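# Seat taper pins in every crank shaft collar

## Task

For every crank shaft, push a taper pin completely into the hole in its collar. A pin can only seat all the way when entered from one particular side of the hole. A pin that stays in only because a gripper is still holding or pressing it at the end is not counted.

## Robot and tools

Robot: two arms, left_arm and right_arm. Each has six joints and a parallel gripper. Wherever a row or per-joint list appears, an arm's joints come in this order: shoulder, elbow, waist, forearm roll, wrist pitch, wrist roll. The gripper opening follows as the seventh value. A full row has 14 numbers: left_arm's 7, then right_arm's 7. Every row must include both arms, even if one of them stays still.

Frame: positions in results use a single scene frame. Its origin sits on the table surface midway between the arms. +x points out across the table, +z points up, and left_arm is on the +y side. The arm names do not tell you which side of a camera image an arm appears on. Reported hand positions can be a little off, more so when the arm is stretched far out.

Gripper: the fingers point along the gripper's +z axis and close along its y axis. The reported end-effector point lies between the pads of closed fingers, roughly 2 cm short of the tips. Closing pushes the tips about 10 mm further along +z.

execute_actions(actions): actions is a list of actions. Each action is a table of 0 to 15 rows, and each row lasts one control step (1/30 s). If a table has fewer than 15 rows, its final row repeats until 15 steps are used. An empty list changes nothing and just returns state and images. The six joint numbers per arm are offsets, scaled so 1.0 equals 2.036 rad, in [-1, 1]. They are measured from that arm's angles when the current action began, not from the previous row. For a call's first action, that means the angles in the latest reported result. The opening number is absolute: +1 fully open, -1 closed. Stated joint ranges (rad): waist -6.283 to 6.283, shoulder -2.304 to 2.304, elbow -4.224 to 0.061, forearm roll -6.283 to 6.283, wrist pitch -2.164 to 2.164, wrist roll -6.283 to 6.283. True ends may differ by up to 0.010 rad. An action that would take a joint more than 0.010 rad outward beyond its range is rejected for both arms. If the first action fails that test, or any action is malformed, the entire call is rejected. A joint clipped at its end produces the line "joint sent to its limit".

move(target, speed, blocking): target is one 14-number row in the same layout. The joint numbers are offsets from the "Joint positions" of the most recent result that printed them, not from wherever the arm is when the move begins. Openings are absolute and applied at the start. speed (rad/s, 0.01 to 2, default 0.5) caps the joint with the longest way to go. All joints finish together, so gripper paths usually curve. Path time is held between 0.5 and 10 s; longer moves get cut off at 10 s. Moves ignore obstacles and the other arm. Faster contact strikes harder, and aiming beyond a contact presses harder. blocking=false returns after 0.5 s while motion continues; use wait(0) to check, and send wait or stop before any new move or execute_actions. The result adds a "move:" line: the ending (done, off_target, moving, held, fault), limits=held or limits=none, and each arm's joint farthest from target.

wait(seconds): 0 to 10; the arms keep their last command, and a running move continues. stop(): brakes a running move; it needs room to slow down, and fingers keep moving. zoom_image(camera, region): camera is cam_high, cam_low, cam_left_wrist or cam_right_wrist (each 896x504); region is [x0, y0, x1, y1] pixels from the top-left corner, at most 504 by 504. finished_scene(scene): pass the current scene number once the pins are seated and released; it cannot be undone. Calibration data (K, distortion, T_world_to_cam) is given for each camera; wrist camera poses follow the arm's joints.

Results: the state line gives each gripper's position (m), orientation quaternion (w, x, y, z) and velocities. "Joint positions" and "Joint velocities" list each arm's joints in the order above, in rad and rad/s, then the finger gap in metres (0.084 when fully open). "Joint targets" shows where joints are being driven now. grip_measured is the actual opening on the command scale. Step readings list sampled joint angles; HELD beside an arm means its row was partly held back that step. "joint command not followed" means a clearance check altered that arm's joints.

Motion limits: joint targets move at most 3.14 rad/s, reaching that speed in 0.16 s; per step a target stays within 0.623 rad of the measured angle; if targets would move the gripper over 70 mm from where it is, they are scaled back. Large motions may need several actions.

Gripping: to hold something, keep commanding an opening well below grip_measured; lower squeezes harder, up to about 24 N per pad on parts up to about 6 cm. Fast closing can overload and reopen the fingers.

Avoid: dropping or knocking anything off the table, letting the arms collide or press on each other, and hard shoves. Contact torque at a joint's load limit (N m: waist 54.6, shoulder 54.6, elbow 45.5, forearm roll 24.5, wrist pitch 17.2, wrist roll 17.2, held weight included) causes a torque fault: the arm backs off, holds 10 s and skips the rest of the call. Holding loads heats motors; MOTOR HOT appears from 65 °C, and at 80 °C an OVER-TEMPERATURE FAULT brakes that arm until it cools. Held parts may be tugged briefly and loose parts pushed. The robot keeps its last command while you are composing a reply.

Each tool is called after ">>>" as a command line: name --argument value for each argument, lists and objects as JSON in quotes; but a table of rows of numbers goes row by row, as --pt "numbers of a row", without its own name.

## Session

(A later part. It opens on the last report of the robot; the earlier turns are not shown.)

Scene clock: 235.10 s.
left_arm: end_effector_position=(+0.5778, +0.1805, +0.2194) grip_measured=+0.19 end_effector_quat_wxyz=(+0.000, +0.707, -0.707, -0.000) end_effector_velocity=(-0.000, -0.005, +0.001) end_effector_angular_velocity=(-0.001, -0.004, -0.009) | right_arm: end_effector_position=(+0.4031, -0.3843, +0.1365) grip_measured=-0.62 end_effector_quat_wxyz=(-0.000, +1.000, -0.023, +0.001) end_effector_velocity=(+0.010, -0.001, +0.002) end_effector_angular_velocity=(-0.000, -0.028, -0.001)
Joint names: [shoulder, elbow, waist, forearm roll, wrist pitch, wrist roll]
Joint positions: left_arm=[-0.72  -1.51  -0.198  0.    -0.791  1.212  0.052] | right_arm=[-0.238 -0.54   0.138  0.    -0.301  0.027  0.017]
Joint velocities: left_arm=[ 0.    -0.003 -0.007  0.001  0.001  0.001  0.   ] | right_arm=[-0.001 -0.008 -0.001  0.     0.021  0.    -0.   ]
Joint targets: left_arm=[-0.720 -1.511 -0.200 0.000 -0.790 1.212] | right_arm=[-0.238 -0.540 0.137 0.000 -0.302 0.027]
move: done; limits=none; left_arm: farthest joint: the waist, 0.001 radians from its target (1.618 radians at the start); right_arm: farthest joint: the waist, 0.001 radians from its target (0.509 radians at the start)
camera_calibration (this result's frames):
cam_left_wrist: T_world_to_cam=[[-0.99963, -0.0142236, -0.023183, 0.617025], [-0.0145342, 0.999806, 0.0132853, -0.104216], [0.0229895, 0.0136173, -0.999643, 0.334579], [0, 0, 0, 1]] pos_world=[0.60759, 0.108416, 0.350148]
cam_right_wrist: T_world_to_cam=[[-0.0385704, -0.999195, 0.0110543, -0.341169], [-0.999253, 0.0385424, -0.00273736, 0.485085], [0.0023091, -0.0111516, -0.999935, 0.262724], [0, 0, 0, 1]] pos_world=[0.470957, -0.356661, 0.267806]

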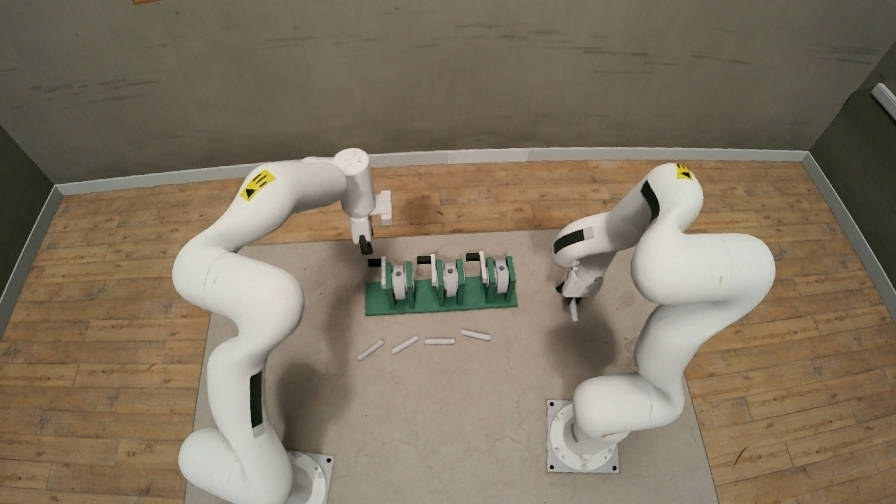

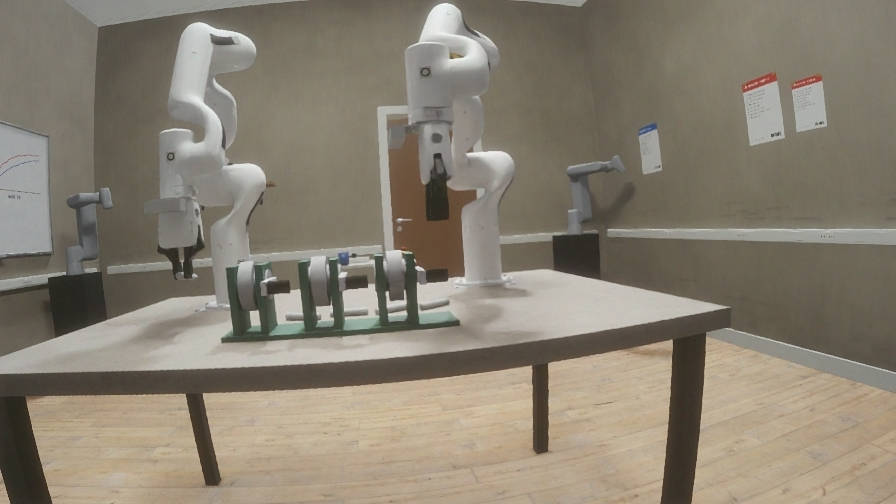

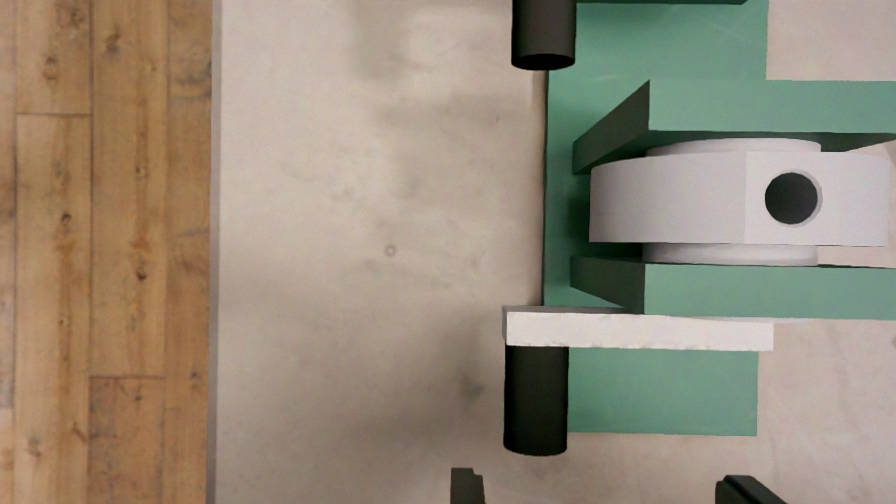

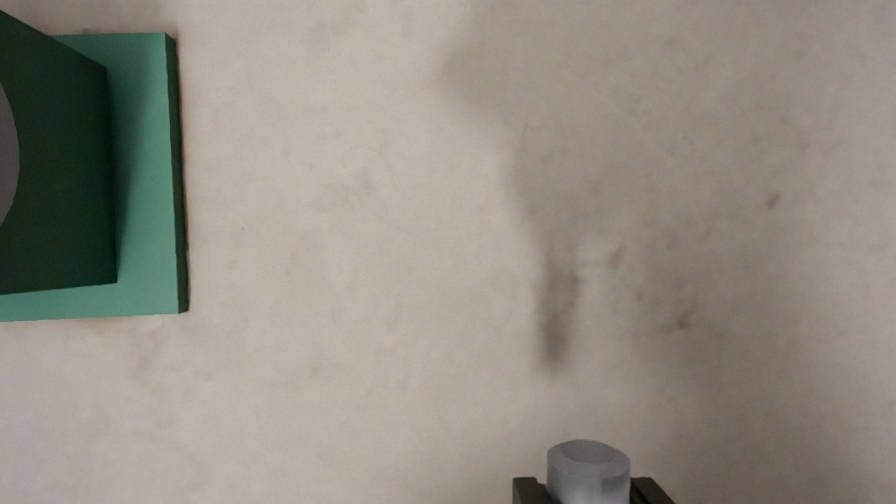

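>>> move --target '[0,0,0,0,0,0,0.2,-0.2487,-0.1012,0,0,0.9185,-0.0133,-1]' --speed 0.9

>>> move --target '[0,0,0,0,0,0,0.2,0,0,0.401,0,0,0,-1]' --speed 0.4

Scene clock: 258.93 s.
left_arm: end_effector_position=(+0.5778, +0.1805, +0.2194) grip_measured=+0.19 end_effector_quat_wxyz=(+0.000, +0.707, -0.707, -0.000) end_effector_velocity=(+0.001, +0.000, +0.000) end_effector_angular_velocity=(+0.000, -0.002, -0.000) | right_arm: end_effector_position=(+0.7003, -0.3898, +0.2253) grip_measured=-0.61 end_effector_quat_wxyz=(+0.007, +0.707, -0.007, +0.707) end_effector_velocity=(-0.001, +0.000, -0.002) end_effector_angular_velocity=(+0.001, +0.003, +0.000)
Joint names: [shoulder, elbow, waist, forearm roll, wrist pitch, wrist roll]
Joint positions: left_arm=[-0.72  -1.51  -0.198  0.    -0.791  1.212  0.052] | right_arm=[-0.744 -0.746  0.138  0.     1.569  0.     0.017]
Joint velocities: left_arm=[ 0.    -0.     0.001  0.001  0.001 -0.    -0.   ] | right_arm=[-0.002  0.001  0.     0.    -0.     0.001  0.   ]
Joint targets: left_arm=[-0.720 -1.510 -0.198 0.000 -0.791 1.212] | right_arm=[-0.744 -0.746 0.138 0.000 1.569 0.000]
move: done; limits=none; left_arm: farthest joint: the waist, 0.000 radians from its target (0.002 radians at the start); right_arm: farthest joint: the waist, 0.000 radians from its target (0.001 radians at the start)
camera_calibration (this result's frames):
cam_left_wrist: T_world_to_cam=[[-0.99963, -0.0142229, -0.0231834, 0.617025], [-0.0145335, 0.999806, 0.0132852, -0.104216], [0.0229899, 0.0136172, -0.999643, 0.334579], [0, 0, 0, 1]] pos_world=[0.60759, 0.108416, 0.350148]
cam_right_wrist: T_world_to_cam=[[-0.0297229, -0.999532, 0.00717573, -0.341678], [0.0012685, -0.00721662, -0.999973, 0.288689], [0.999557, -0.029713, 0.0014824, -0.580397], [0, 0, 0, 1]] pos_world=[0.569618, -0.35668, 0.291994]

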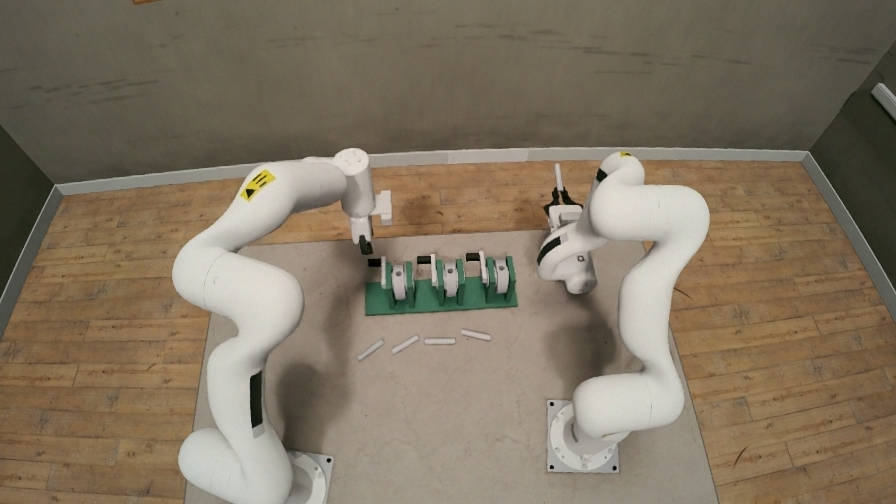

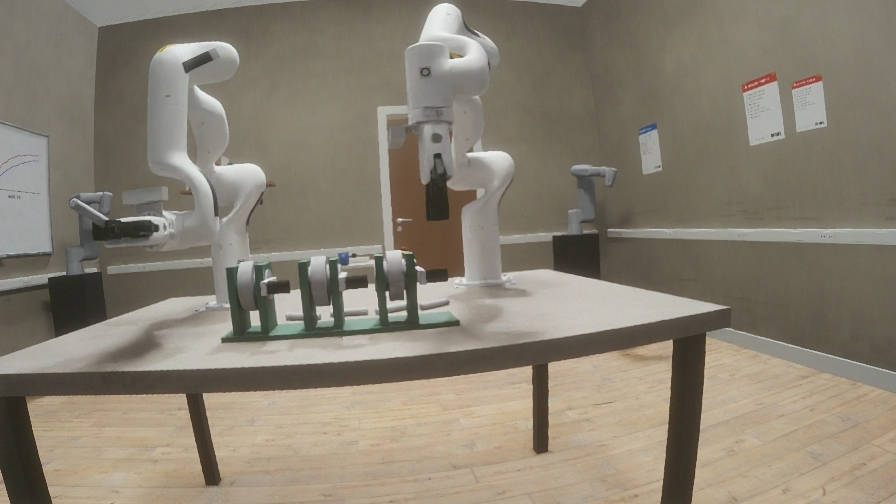

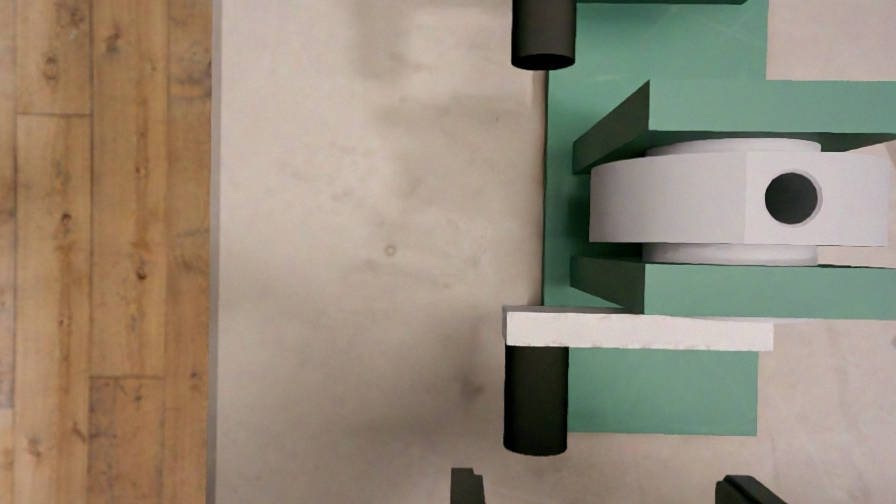

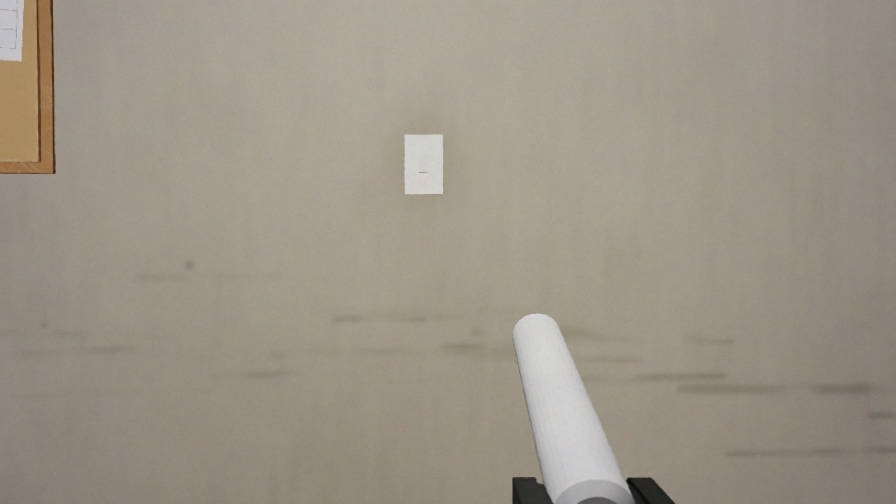

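Scene clock: 261.37 s.
left_arm: end_effector_position=(+0.5778, +0.1805, +0.2194) grip_measured=+0.19 end_effector_quat_wxyz=(+0.000, +0.707, -0.707, -0.000) end_effector_velocity=(-0.000, -0.000, +0.001) end_effector_angular_velocity=(-0.001, +0.000, +0.001) | right_arm: end_effector_position=(+0.5017, +0.0943, +0.2253) grip_measured=-0.61 end_effector_quat_wxyz=(-0.274, +0.652, +0.274, +0.652) end_effector_velocity=(-0.001, +0.001, -0.000) end_effector_angular_velocity=(-0.002, -0.000, +0.003)
Joint names: [shoulder, elbow, waist, forearm roll, wrist pitch, wrist roll]
Joint positions: left_arm=[-0.72  -1.51  -0.198  0.    -0.791  1.212  0.052] | right_arm=[-0.744 -0.746  0.953  0.     1.569  0.     0.017]
Joint velocities: left_arm=[ 0.001 -0.     0.    -0.001 -0.001 -0.    -0.   ] | right_arm=[ 0.     0.001  0.003 -0.    -0.001 -0.002 -0.   ]
Joint targets: left_arm=[-0.720 -1.510 -0.198 0.000 -0.791 1.212] | right_arm=[-0.744 -0.746 0.954 0.000 1.569 0.000]
move: done; limits=none; left_arm: farthest joint: the waist, 0.000 radians from its target (0.000 radians at the start); right_arm: farthest joint: the waist, 0.001 radians from its target (0.817 radians at the start)
camera_calibration (this result's frames):
cam_left_wrist: T_world_to_cam=[[-0.99963, -0.0142229, -0.0231833, 0.617025], [-0.0145335, 0.999806, 0.0132852, -0.104216], [0.0229898, 0.0136172, -0.999643, 0.334579], [0, 0, 0, 1]] pos_world=[0.60759, 0.108416, 0.350148]
cam_right_wrist: T_world_to_cam=[[0.707453, -0.706724, 0.00716428, -0.261173], [0.00611511, -0.00401562, -0.999973, 0.289701], [0.706734, 0.707478, 0.00148084, -0.290169], [0, 0, 0, 1]] pos_world=[0.388068, 0.0218742, 0.291994]

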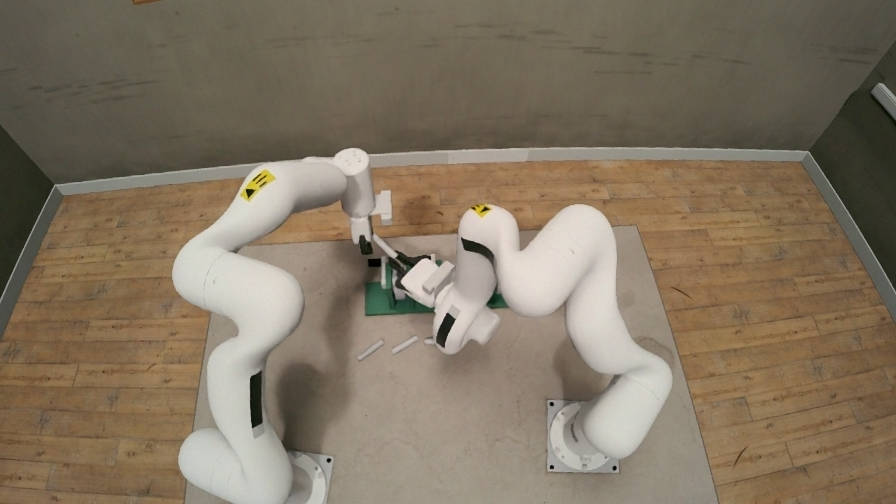

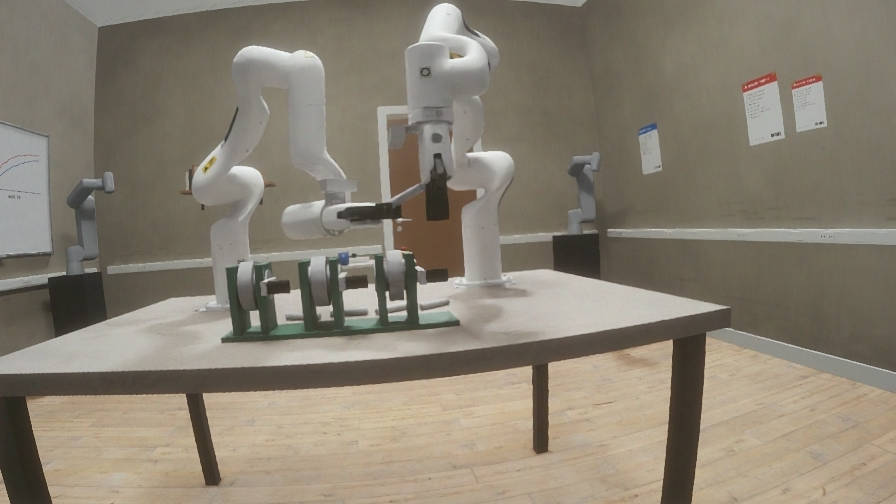

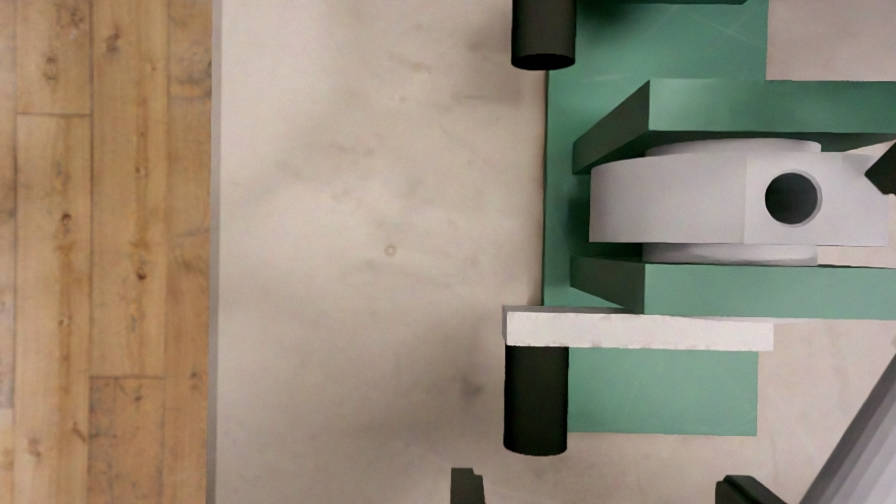

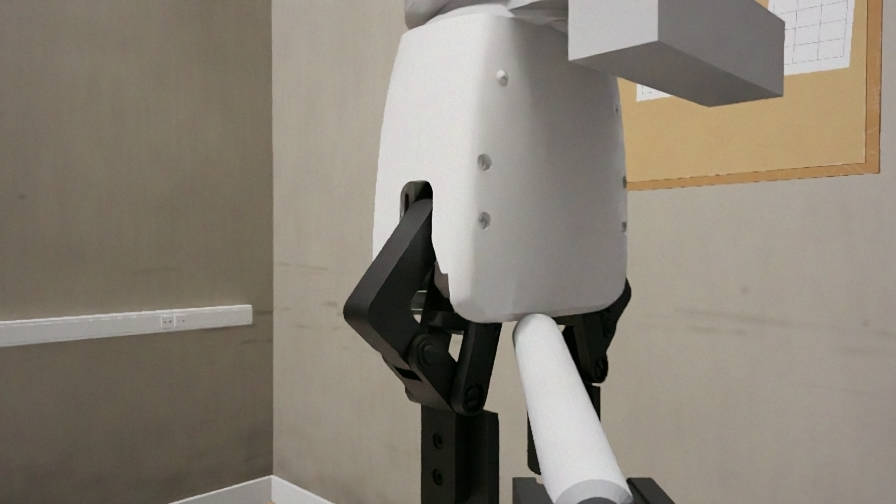

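>>> move --target '[0,0,0.08,0,0,0,0.2,0,0,-0.0884,0,0,0,-1]' --speed 0.3

>>> move --target '[0,0,0.15,0,0,0,0.2,0.0355,-0.38,0,0,-0.4,0,-1]' --speed 0.5

>>> move --target '[0,0,0,0,0,0,0.2,0,0,0,0,-0.9738,0,-1]' --speed 0.6

Scene clock: 291.93 s.
left_arm: end_effector_position=(+0.6073, +0.2842, +0.2194) grip_measured=+0.19 end_effector_quat_wxyz=(+0.000, +0.762, -0.647, -0.000) end_effector_velocity=(+0.000, +0.002, +0.000) end_effector_angular_velocity=(+0.000, -0.000, +0.002) | right_arm: end_effector_position=(+0.5785, +0.0044, +0.2253) grip_measured=-0.61 end_effector_quat_wxyz=(-0.215, +0.674, +0.215, +0.674) end_effector_velocity=(+0.001, -0.001, -0.000) end_effector_angular_velocity=(+0.000, -0.000, -0.002)
Joint names: [shoulder, elbow, waist, forearm roll, wrist pitch, wrist roll]
Joint positions: left_arm=[-0.72  -1.51  -0.036  0.    -0.791  1.212  0.052] | right_arm=[-0.744 -0.746  0.774  0.     1.569  0.     0.017]
Joint velocities: left_arm=[ 0.    -0.     0.002  0.001 -0.    -0.    -0.   ] | right_arm=[-0.001 -0.    -0.002  0.     0.001 -0.     0.   ]
Joint targets: left_arm=[-0.720 -1.510 -0.035 0.000 -0.791 1.212] | right_arm=[-0.744 -0.746 0.773 0.000 1.569 0.000]
move: done; limits=none; left_arm: farthest joint: the waist, 0.001 radians from its target (0.163 radians at the start); right_arm: farthest joint: the waist, 0.001 radians from its target (0.181 radians at the start)
camera_calibration (this result's frames):
cam_left_wrist: T_world_to_cam=[[-0.984184, -0.175627, -0.0231676, 0.684527], [-0.175961, 0.984308, 0.0132674, -0.105058], [0.020474, 0.0171342, -0.999644, 0.333015], [0, 0, 0, 1]] pos_world=[0.648397, 0.217925, 0.350149]
cam_right_wrist: T_world_to_cam=[[0.569955, -0.821645, 0.00717311, -0.298974], [0.00528921, -0.00506095, -0.999973, 0.289345], [0.821659, 0.569978, 0.00146134, -0.346748], [0, 0, 0, 1]] pos_world=[0.453781, -0.0465475, 0.291989]

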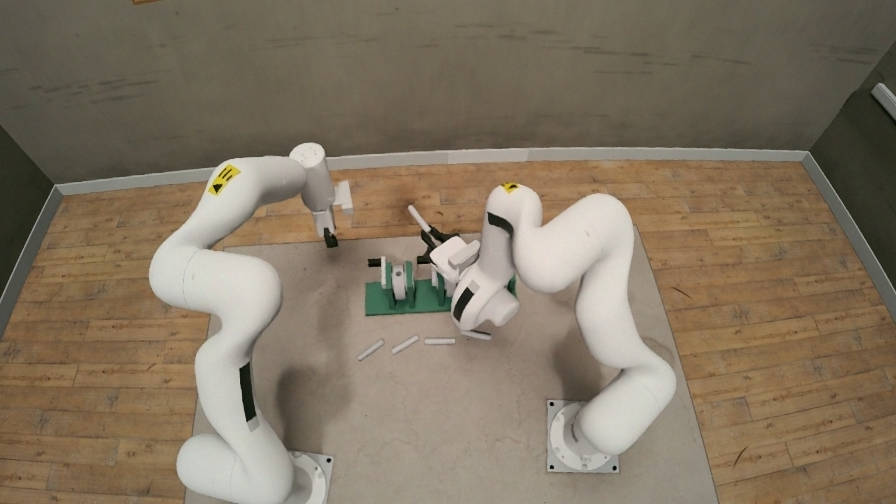

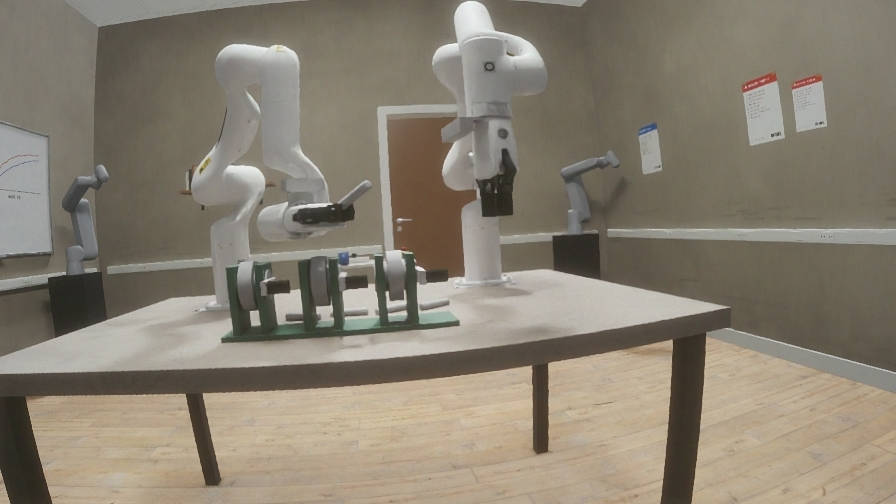

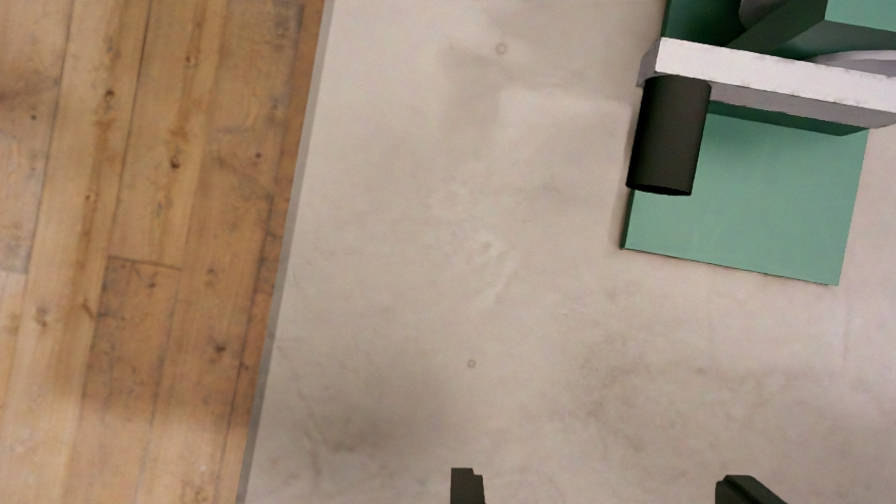

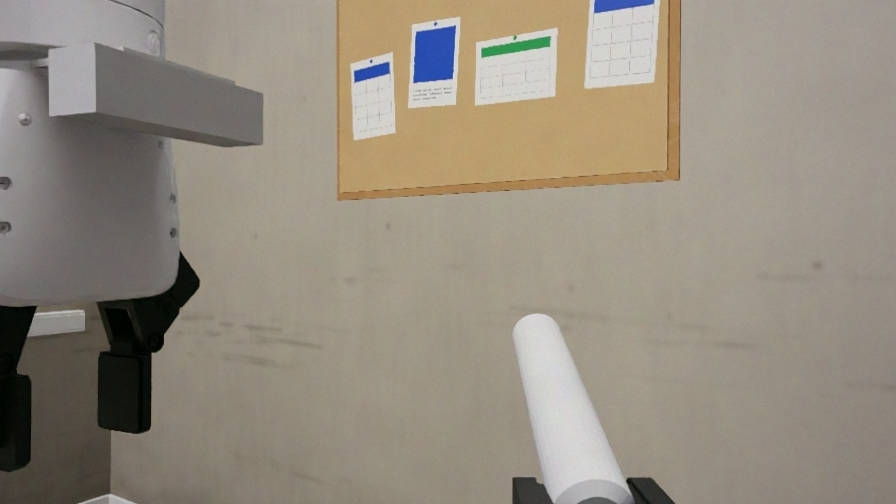

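Scene clock: 294.00 s.
left_arm: end_effector_position=(+0.6162, +0.4862, +0.2194) grip_measured=+0.19 end_effector_quat_wxyz=(+0.000, +0.852, -0.524, -0.000) end_effector_velocity=(-0.000, +0.001, -0.000) end_effector_angular_velocity=(-0.001, +0.000, +0.003) | right_arm: end_effector_position=(+0.7792, +0.1470, +0.5070) grip_measured=-0.61 end_effector_quat_wxyz=(-0.218, +0.663, +0.212, +0.684) end_effector_velocity=(+0.000, +0.000, +0.005) end_effector_angular_velocity=(+0.003, -0.005, -0.000)
Joint names: [shoulder, elbow, waist, forearm roll, wrist pitch, wrist roll]
Joint positions: left_arm=[-0.72  -1.51   0.269  0.    -0.791  1.212  0.052] | right_arm=[-0.672 -1.519  0.774  0.     0.754  0.     0.017]
Joint velocities: left_arm=[-0.     0.     0.002 -0.001  0.     0.    -0.   ] | right_arm=[ 0.003 -0.004  0.     0.001 -0.001 -0.001 -0.   ]
Joint targets: left_arm=[-0.720 -1.510 0.269 0.000 -0.791 1.212] | right_arm=[-0.672 -1.520 0.774 0.000 0.754 0.000]
move: done; limits=none; left_arm: farthest joint: the waist, 0.000 radians from its target (0.305 radians at the start); right_arm: farthest joint: the waist, 0.000 radians from its target (0.000 radians at the start)
camera_calibration (this result's frames):
cam_left_wrist: T_world_to_cam=[[-0.885979, -0.463146, -0.0231611, 0.807976], [-0.463502, 0.885997, 0.0132577, -0.0773115], [0.0143804, 0.0224812, -0.999644, 0.330528], [0, 0, 0, 1]] pos_world=[0.675263, 0.435278, 0.350149]
cam_right_wrist: T_world_to_cam=[[0.569797, -0.821757, 0.00681895, -0.297933], [0.030191, 0.0126405, -0.999464, 0.548436], [0.82123, 0.569698, 0.0320122, -0.608449], [0, 0, 0, 1]] pos_world=[0.65288, 0.0948705, 0.569652]

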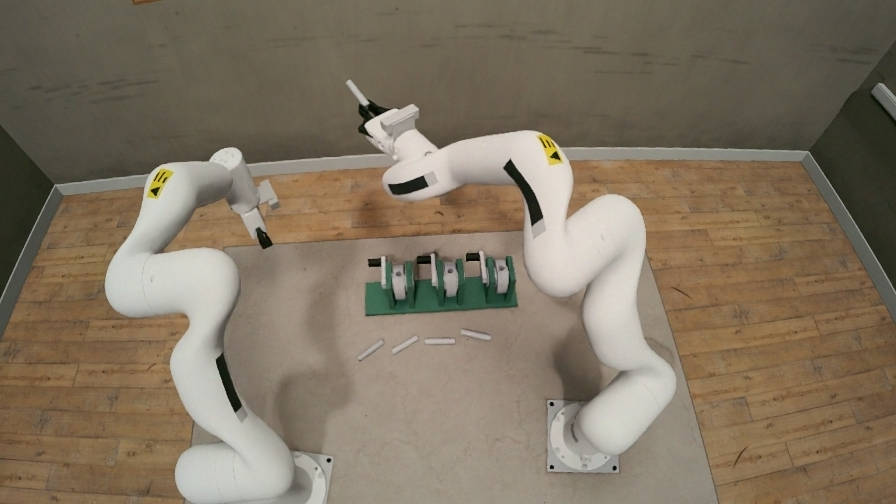

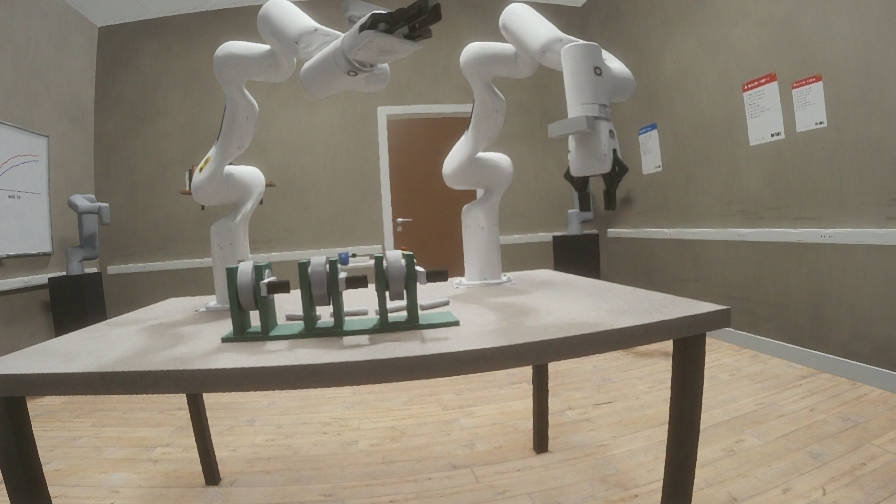

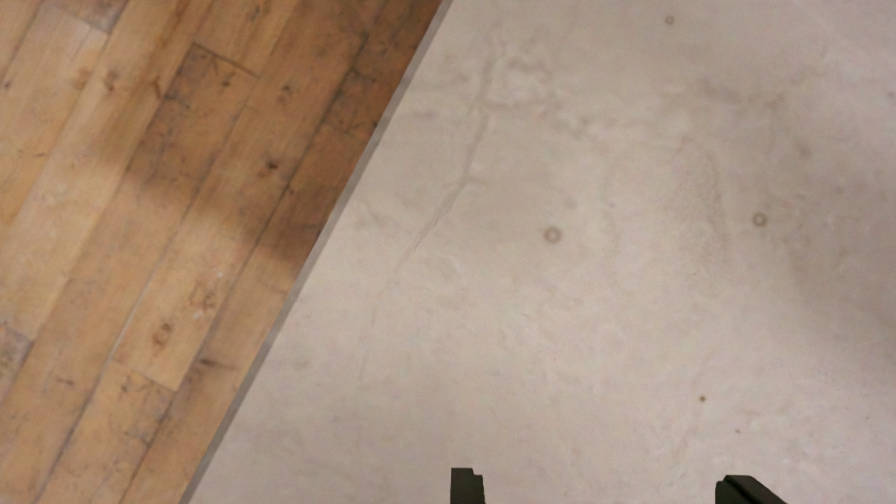

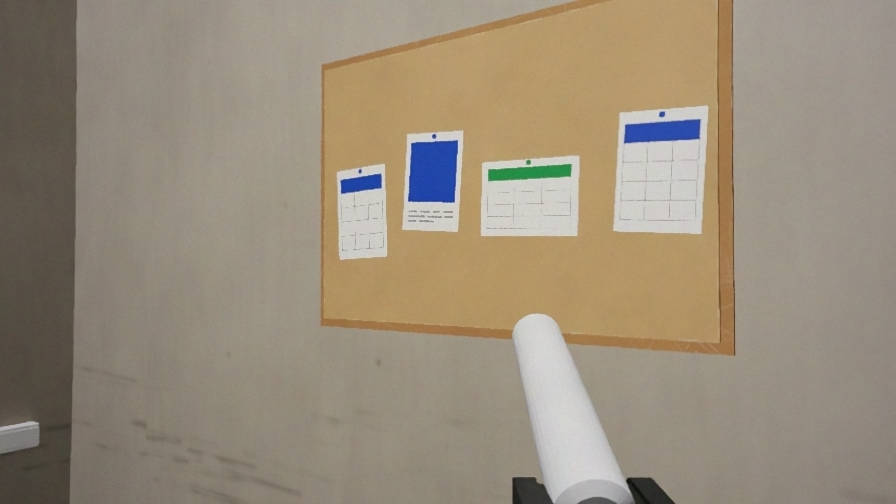

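Scene clock: 297.77 s.
left_arm: end_effector_position=(+0.6162, +0.4862, +0.2194) grip_measured=+0.19 end_effector_quat_wxyz=(+0.000, +0.852, -0.524, -0.000) end_effector_velocity=(+0.000, +0.000, -0.001) end_effector_angular_velocity=(+0.002, -0.001, -0.002) | right_arm: end_effector_position=(+0.5060, -0.0471, +0.2725) grip_measured=-0.62 end_effector_quat_wxyz=(+0.057, +0.936, +0.298, -0.180) end_effector_velocity=(+0.000, -0.001, +0.001) end_effector_angular_velocity=(-0.001, +0.001, -0.002)
Joint names: [shoulder, elbow, waist, forearm roll, wrist pitch, wrist roll]
Joint positions: left_arm=[-0.72  -1.51   0.269  0.    -0.791  1.212  0.052] | right_arm=[-0.672 -1.519  0.774  0.    -1.228  0.     0.017]
Joint velocities: left_arm=[-0.001 -0.    -0.     0.002  0.002 -0.    -0.   ] | right_arm=[ 0.001 -0.001 -0.001 -0.    -0.003  0.001  0.   ]
Joint targets: left_arm=[-0.720 -1.510 0.269 0.000 -0.791 1.212] | right_arm=[-0.672 -1.519 0.774 0.000 -1.228 0.000]
move: done; limits=none; left_arm: farthest joint: the waist, 0.000 radians from its target (0.000 radians at the start); right_arm: farthest joint: the wrist pitch, 0.001 radians from its target (1.983 radians at the start)
camera_calibration (this result's frames):
cam_left_wrist: T_world_to_cam=[[-0.885979, -0.463146, -0.023161, 0.807976], [-0.463502, 0.885997, 0.0132577, -0.0773115], [0.0143803, 0.0224812, -0.999644, 0.330528], [0, 0, 0, 1]] pos_world=[0.675263, 0.435278, 0.350149]
cam_right_wrist: T_world_to_cam=[[0.587776, -0.808988, 0.00762186, -0.308833], [-0.753158, -0.543724, 0.370293, 0.321692], [-0.295419, -0.22339, -0.928884, 0.52353], [0, 0, 0, 1]] pos_world=[0.57847, 0.0420215, 0.369532]

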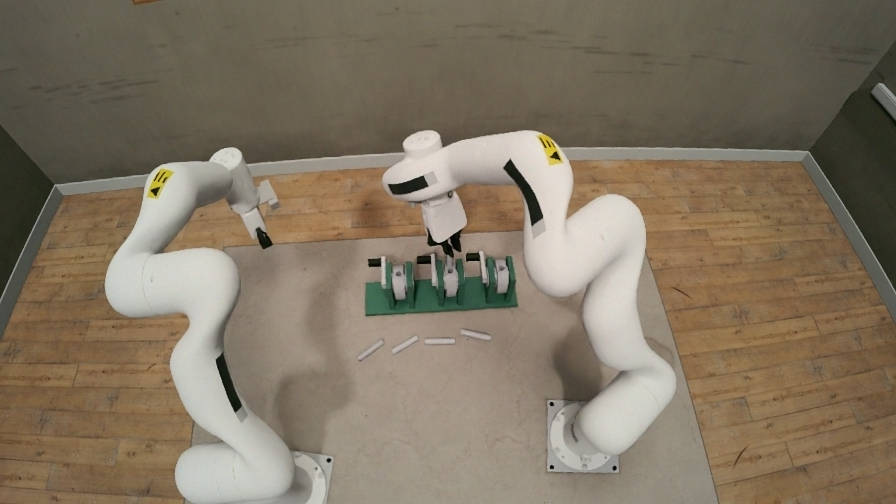

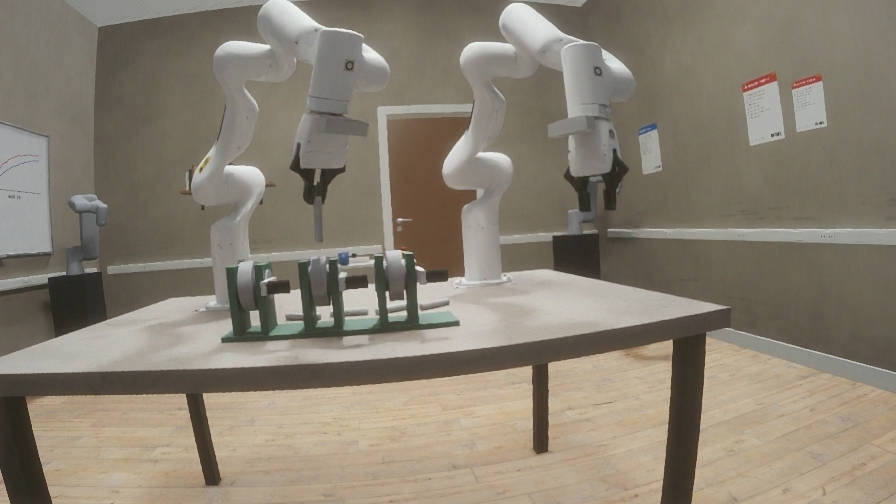

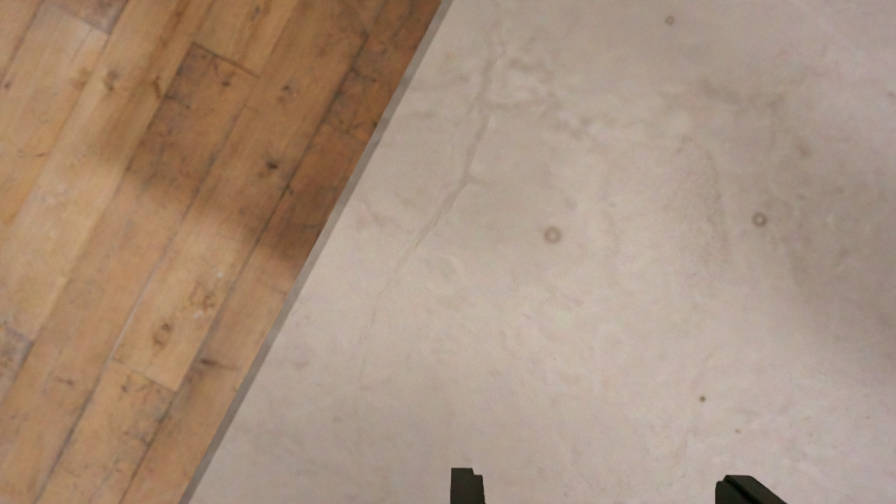

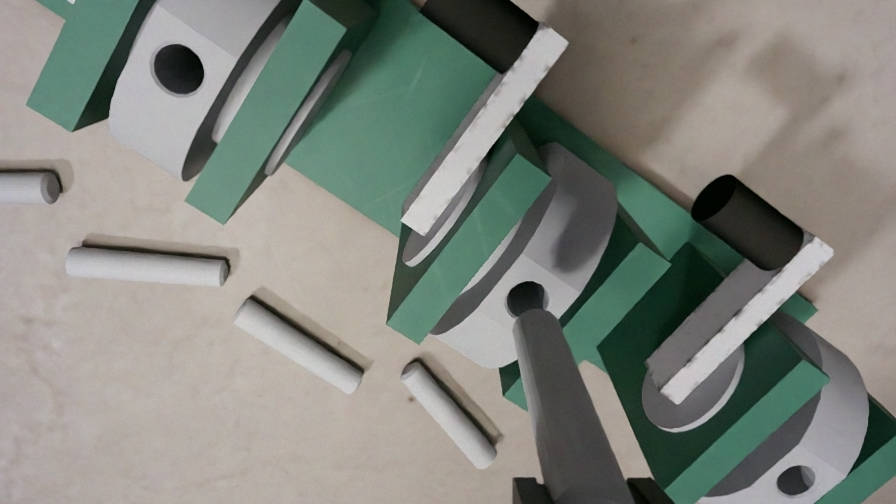

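>>> move --target '[0,0,0,0,0,0,0.2,-0.0108,0.0085,0,0,0.0193,0,-1]' --speed 0.08

>>> zoom_image --camera "cam_right_wrist" --region '[460, 250, 620, 370]'

>>> zoom_image --camera "cam_low" --region '[270, 170, 370, 290]'

Scene clock: 308.53 s.
left_arm: end_effector_position=(+0.6162, +0.4862, +0.2194) grip_measured=+0.19 end_effector_quat_wxyz=(+0.000, +0.852, -0.524, -0.000) end_effector_velocity=(-0.000, +0.000, +0.001) end_effector_angular_velocity=(+0.000, +0.001, -0.000) | right_arm: end_effector_position=(+0.5057, -0.0472, +0.2509) grip_measured=-0.62 end_effector_quat_wxyz=(+0.057, +0.936, +0.298, -0.180) end_effector_velocity=(+0.001, +0.000, +0.001) end_effector_angular_velocity=(+0.002, -0.003, -0.001)
Joint names: [shoulder, elbow, waist, forearm roll, wrist pitch, wrist roll]
Joint positions: left_arm=[-0.72  -1.51   0.269  0.    -0.791  1.212  0.052] | right_arm=[-0.694 -1.502  0.774  0.    -1.188  0.     0.017]
Joint velocities: left_arm=[ 0.001 -0.     0.     0.001 -0.002  0.     0.   ] | right_arm=[ 0.001 -0.001 -0.001  0.     0.001 -0.    -0.   ]
Joint targets: left_arm=[-0.720 -1.510 0.269 0.000 -0.791 1.212] | right_arm=[-0.694 -1.502 0.774 0.000 -1.188 0.000]
move: done; limits=none; left_arm: farthest joint: the waist, 0.000 radians from its target (0.000 radians at the start); right_arm: farthest joint: the waist, 0.000 radians from its target (0.000 radians at the start)
camera_calibration (this result's frames):
cam_left_wrist: T_world_to_cam=[[-0.885979, -0.463146, -0.0231608, 0.807976], [-0.463501, 0.885997, 0.0132577, -0.0773116], [0.0143802, 0.0224811, -0.999644, 0.330528], [0, 0, 0, 1]] pos_world=[0.675263, 0.435278, 0.350149]
cam_right_wrist: T_world_to_cam=[[0.587773, -0.80899, 0.00762152, -0.308662], [-0.753223, -0.543768, 0.370096, 0.329508], [-0.295259, -0.223273, -0.928962, 0.503308], [0, 0, 0, 1]] pos_world=[0.578223, 0.0418463, 0.347957]

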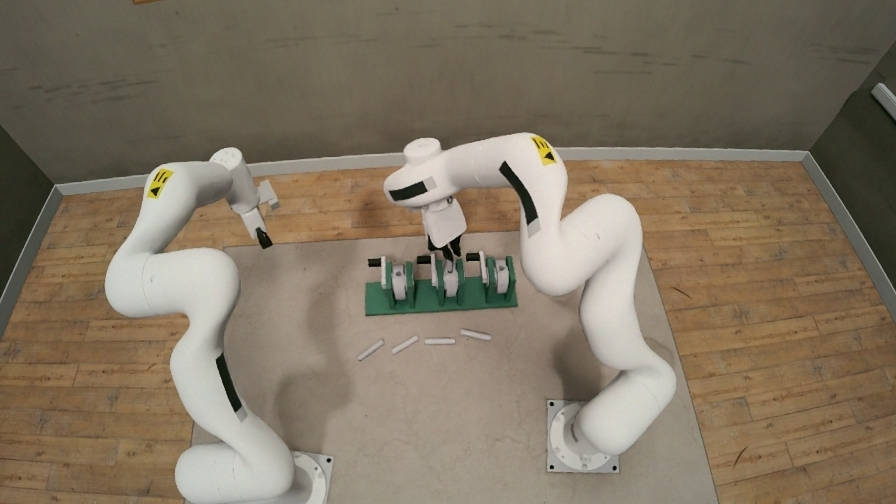

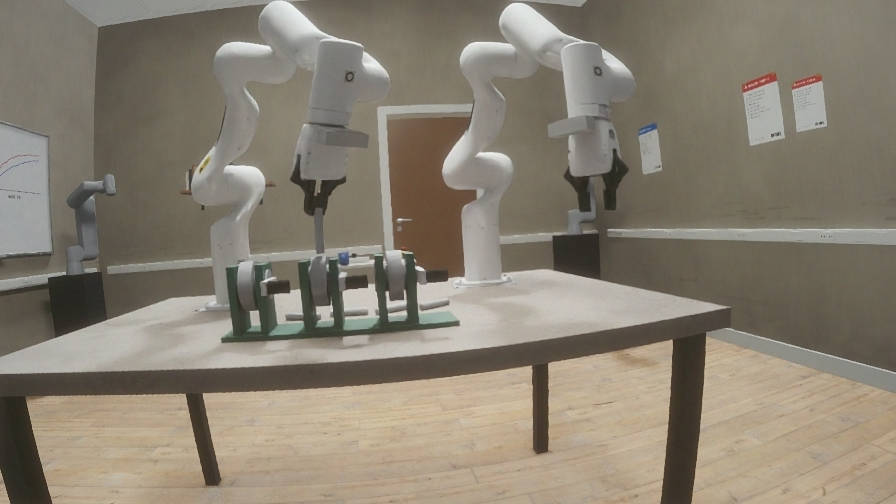

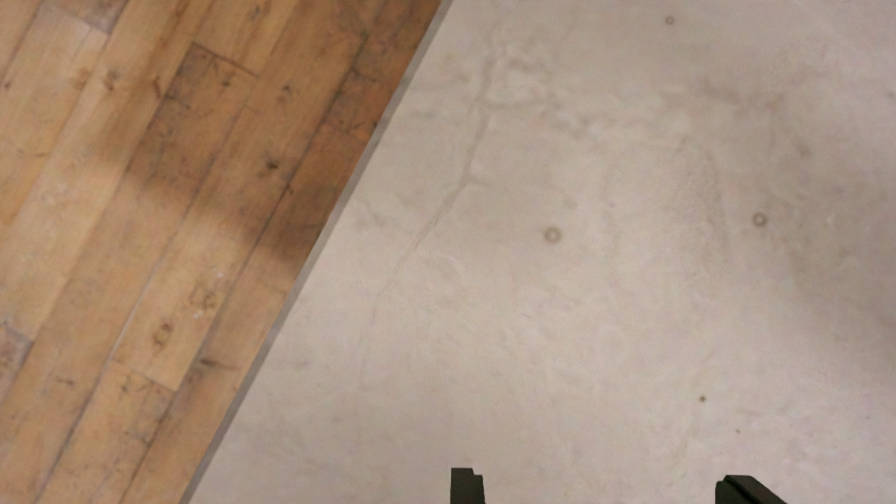

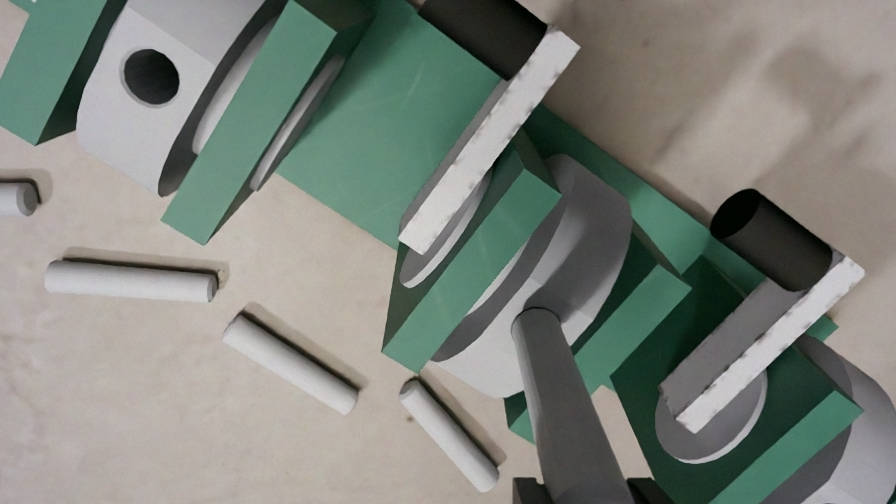

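Region (460, 250, 620, 370) of cam_right_wrist's 896x504 image, scaled by 3.150, with more detail than that image has; it fills the top 378 rows of this view, and the rest is white.

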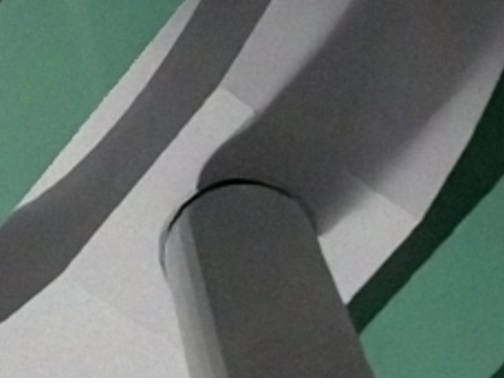

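Region (270, 170, 370, 290) of cam_low's 896x504 image, scaled by 4.200, with more detail than that image has.

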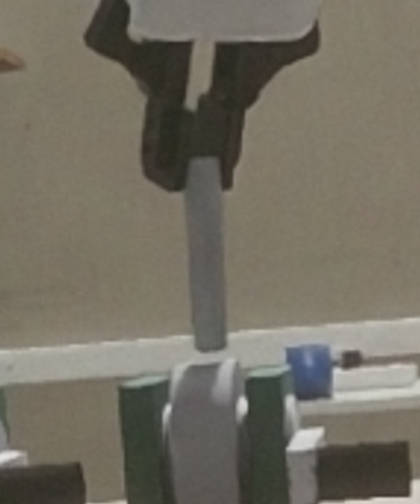

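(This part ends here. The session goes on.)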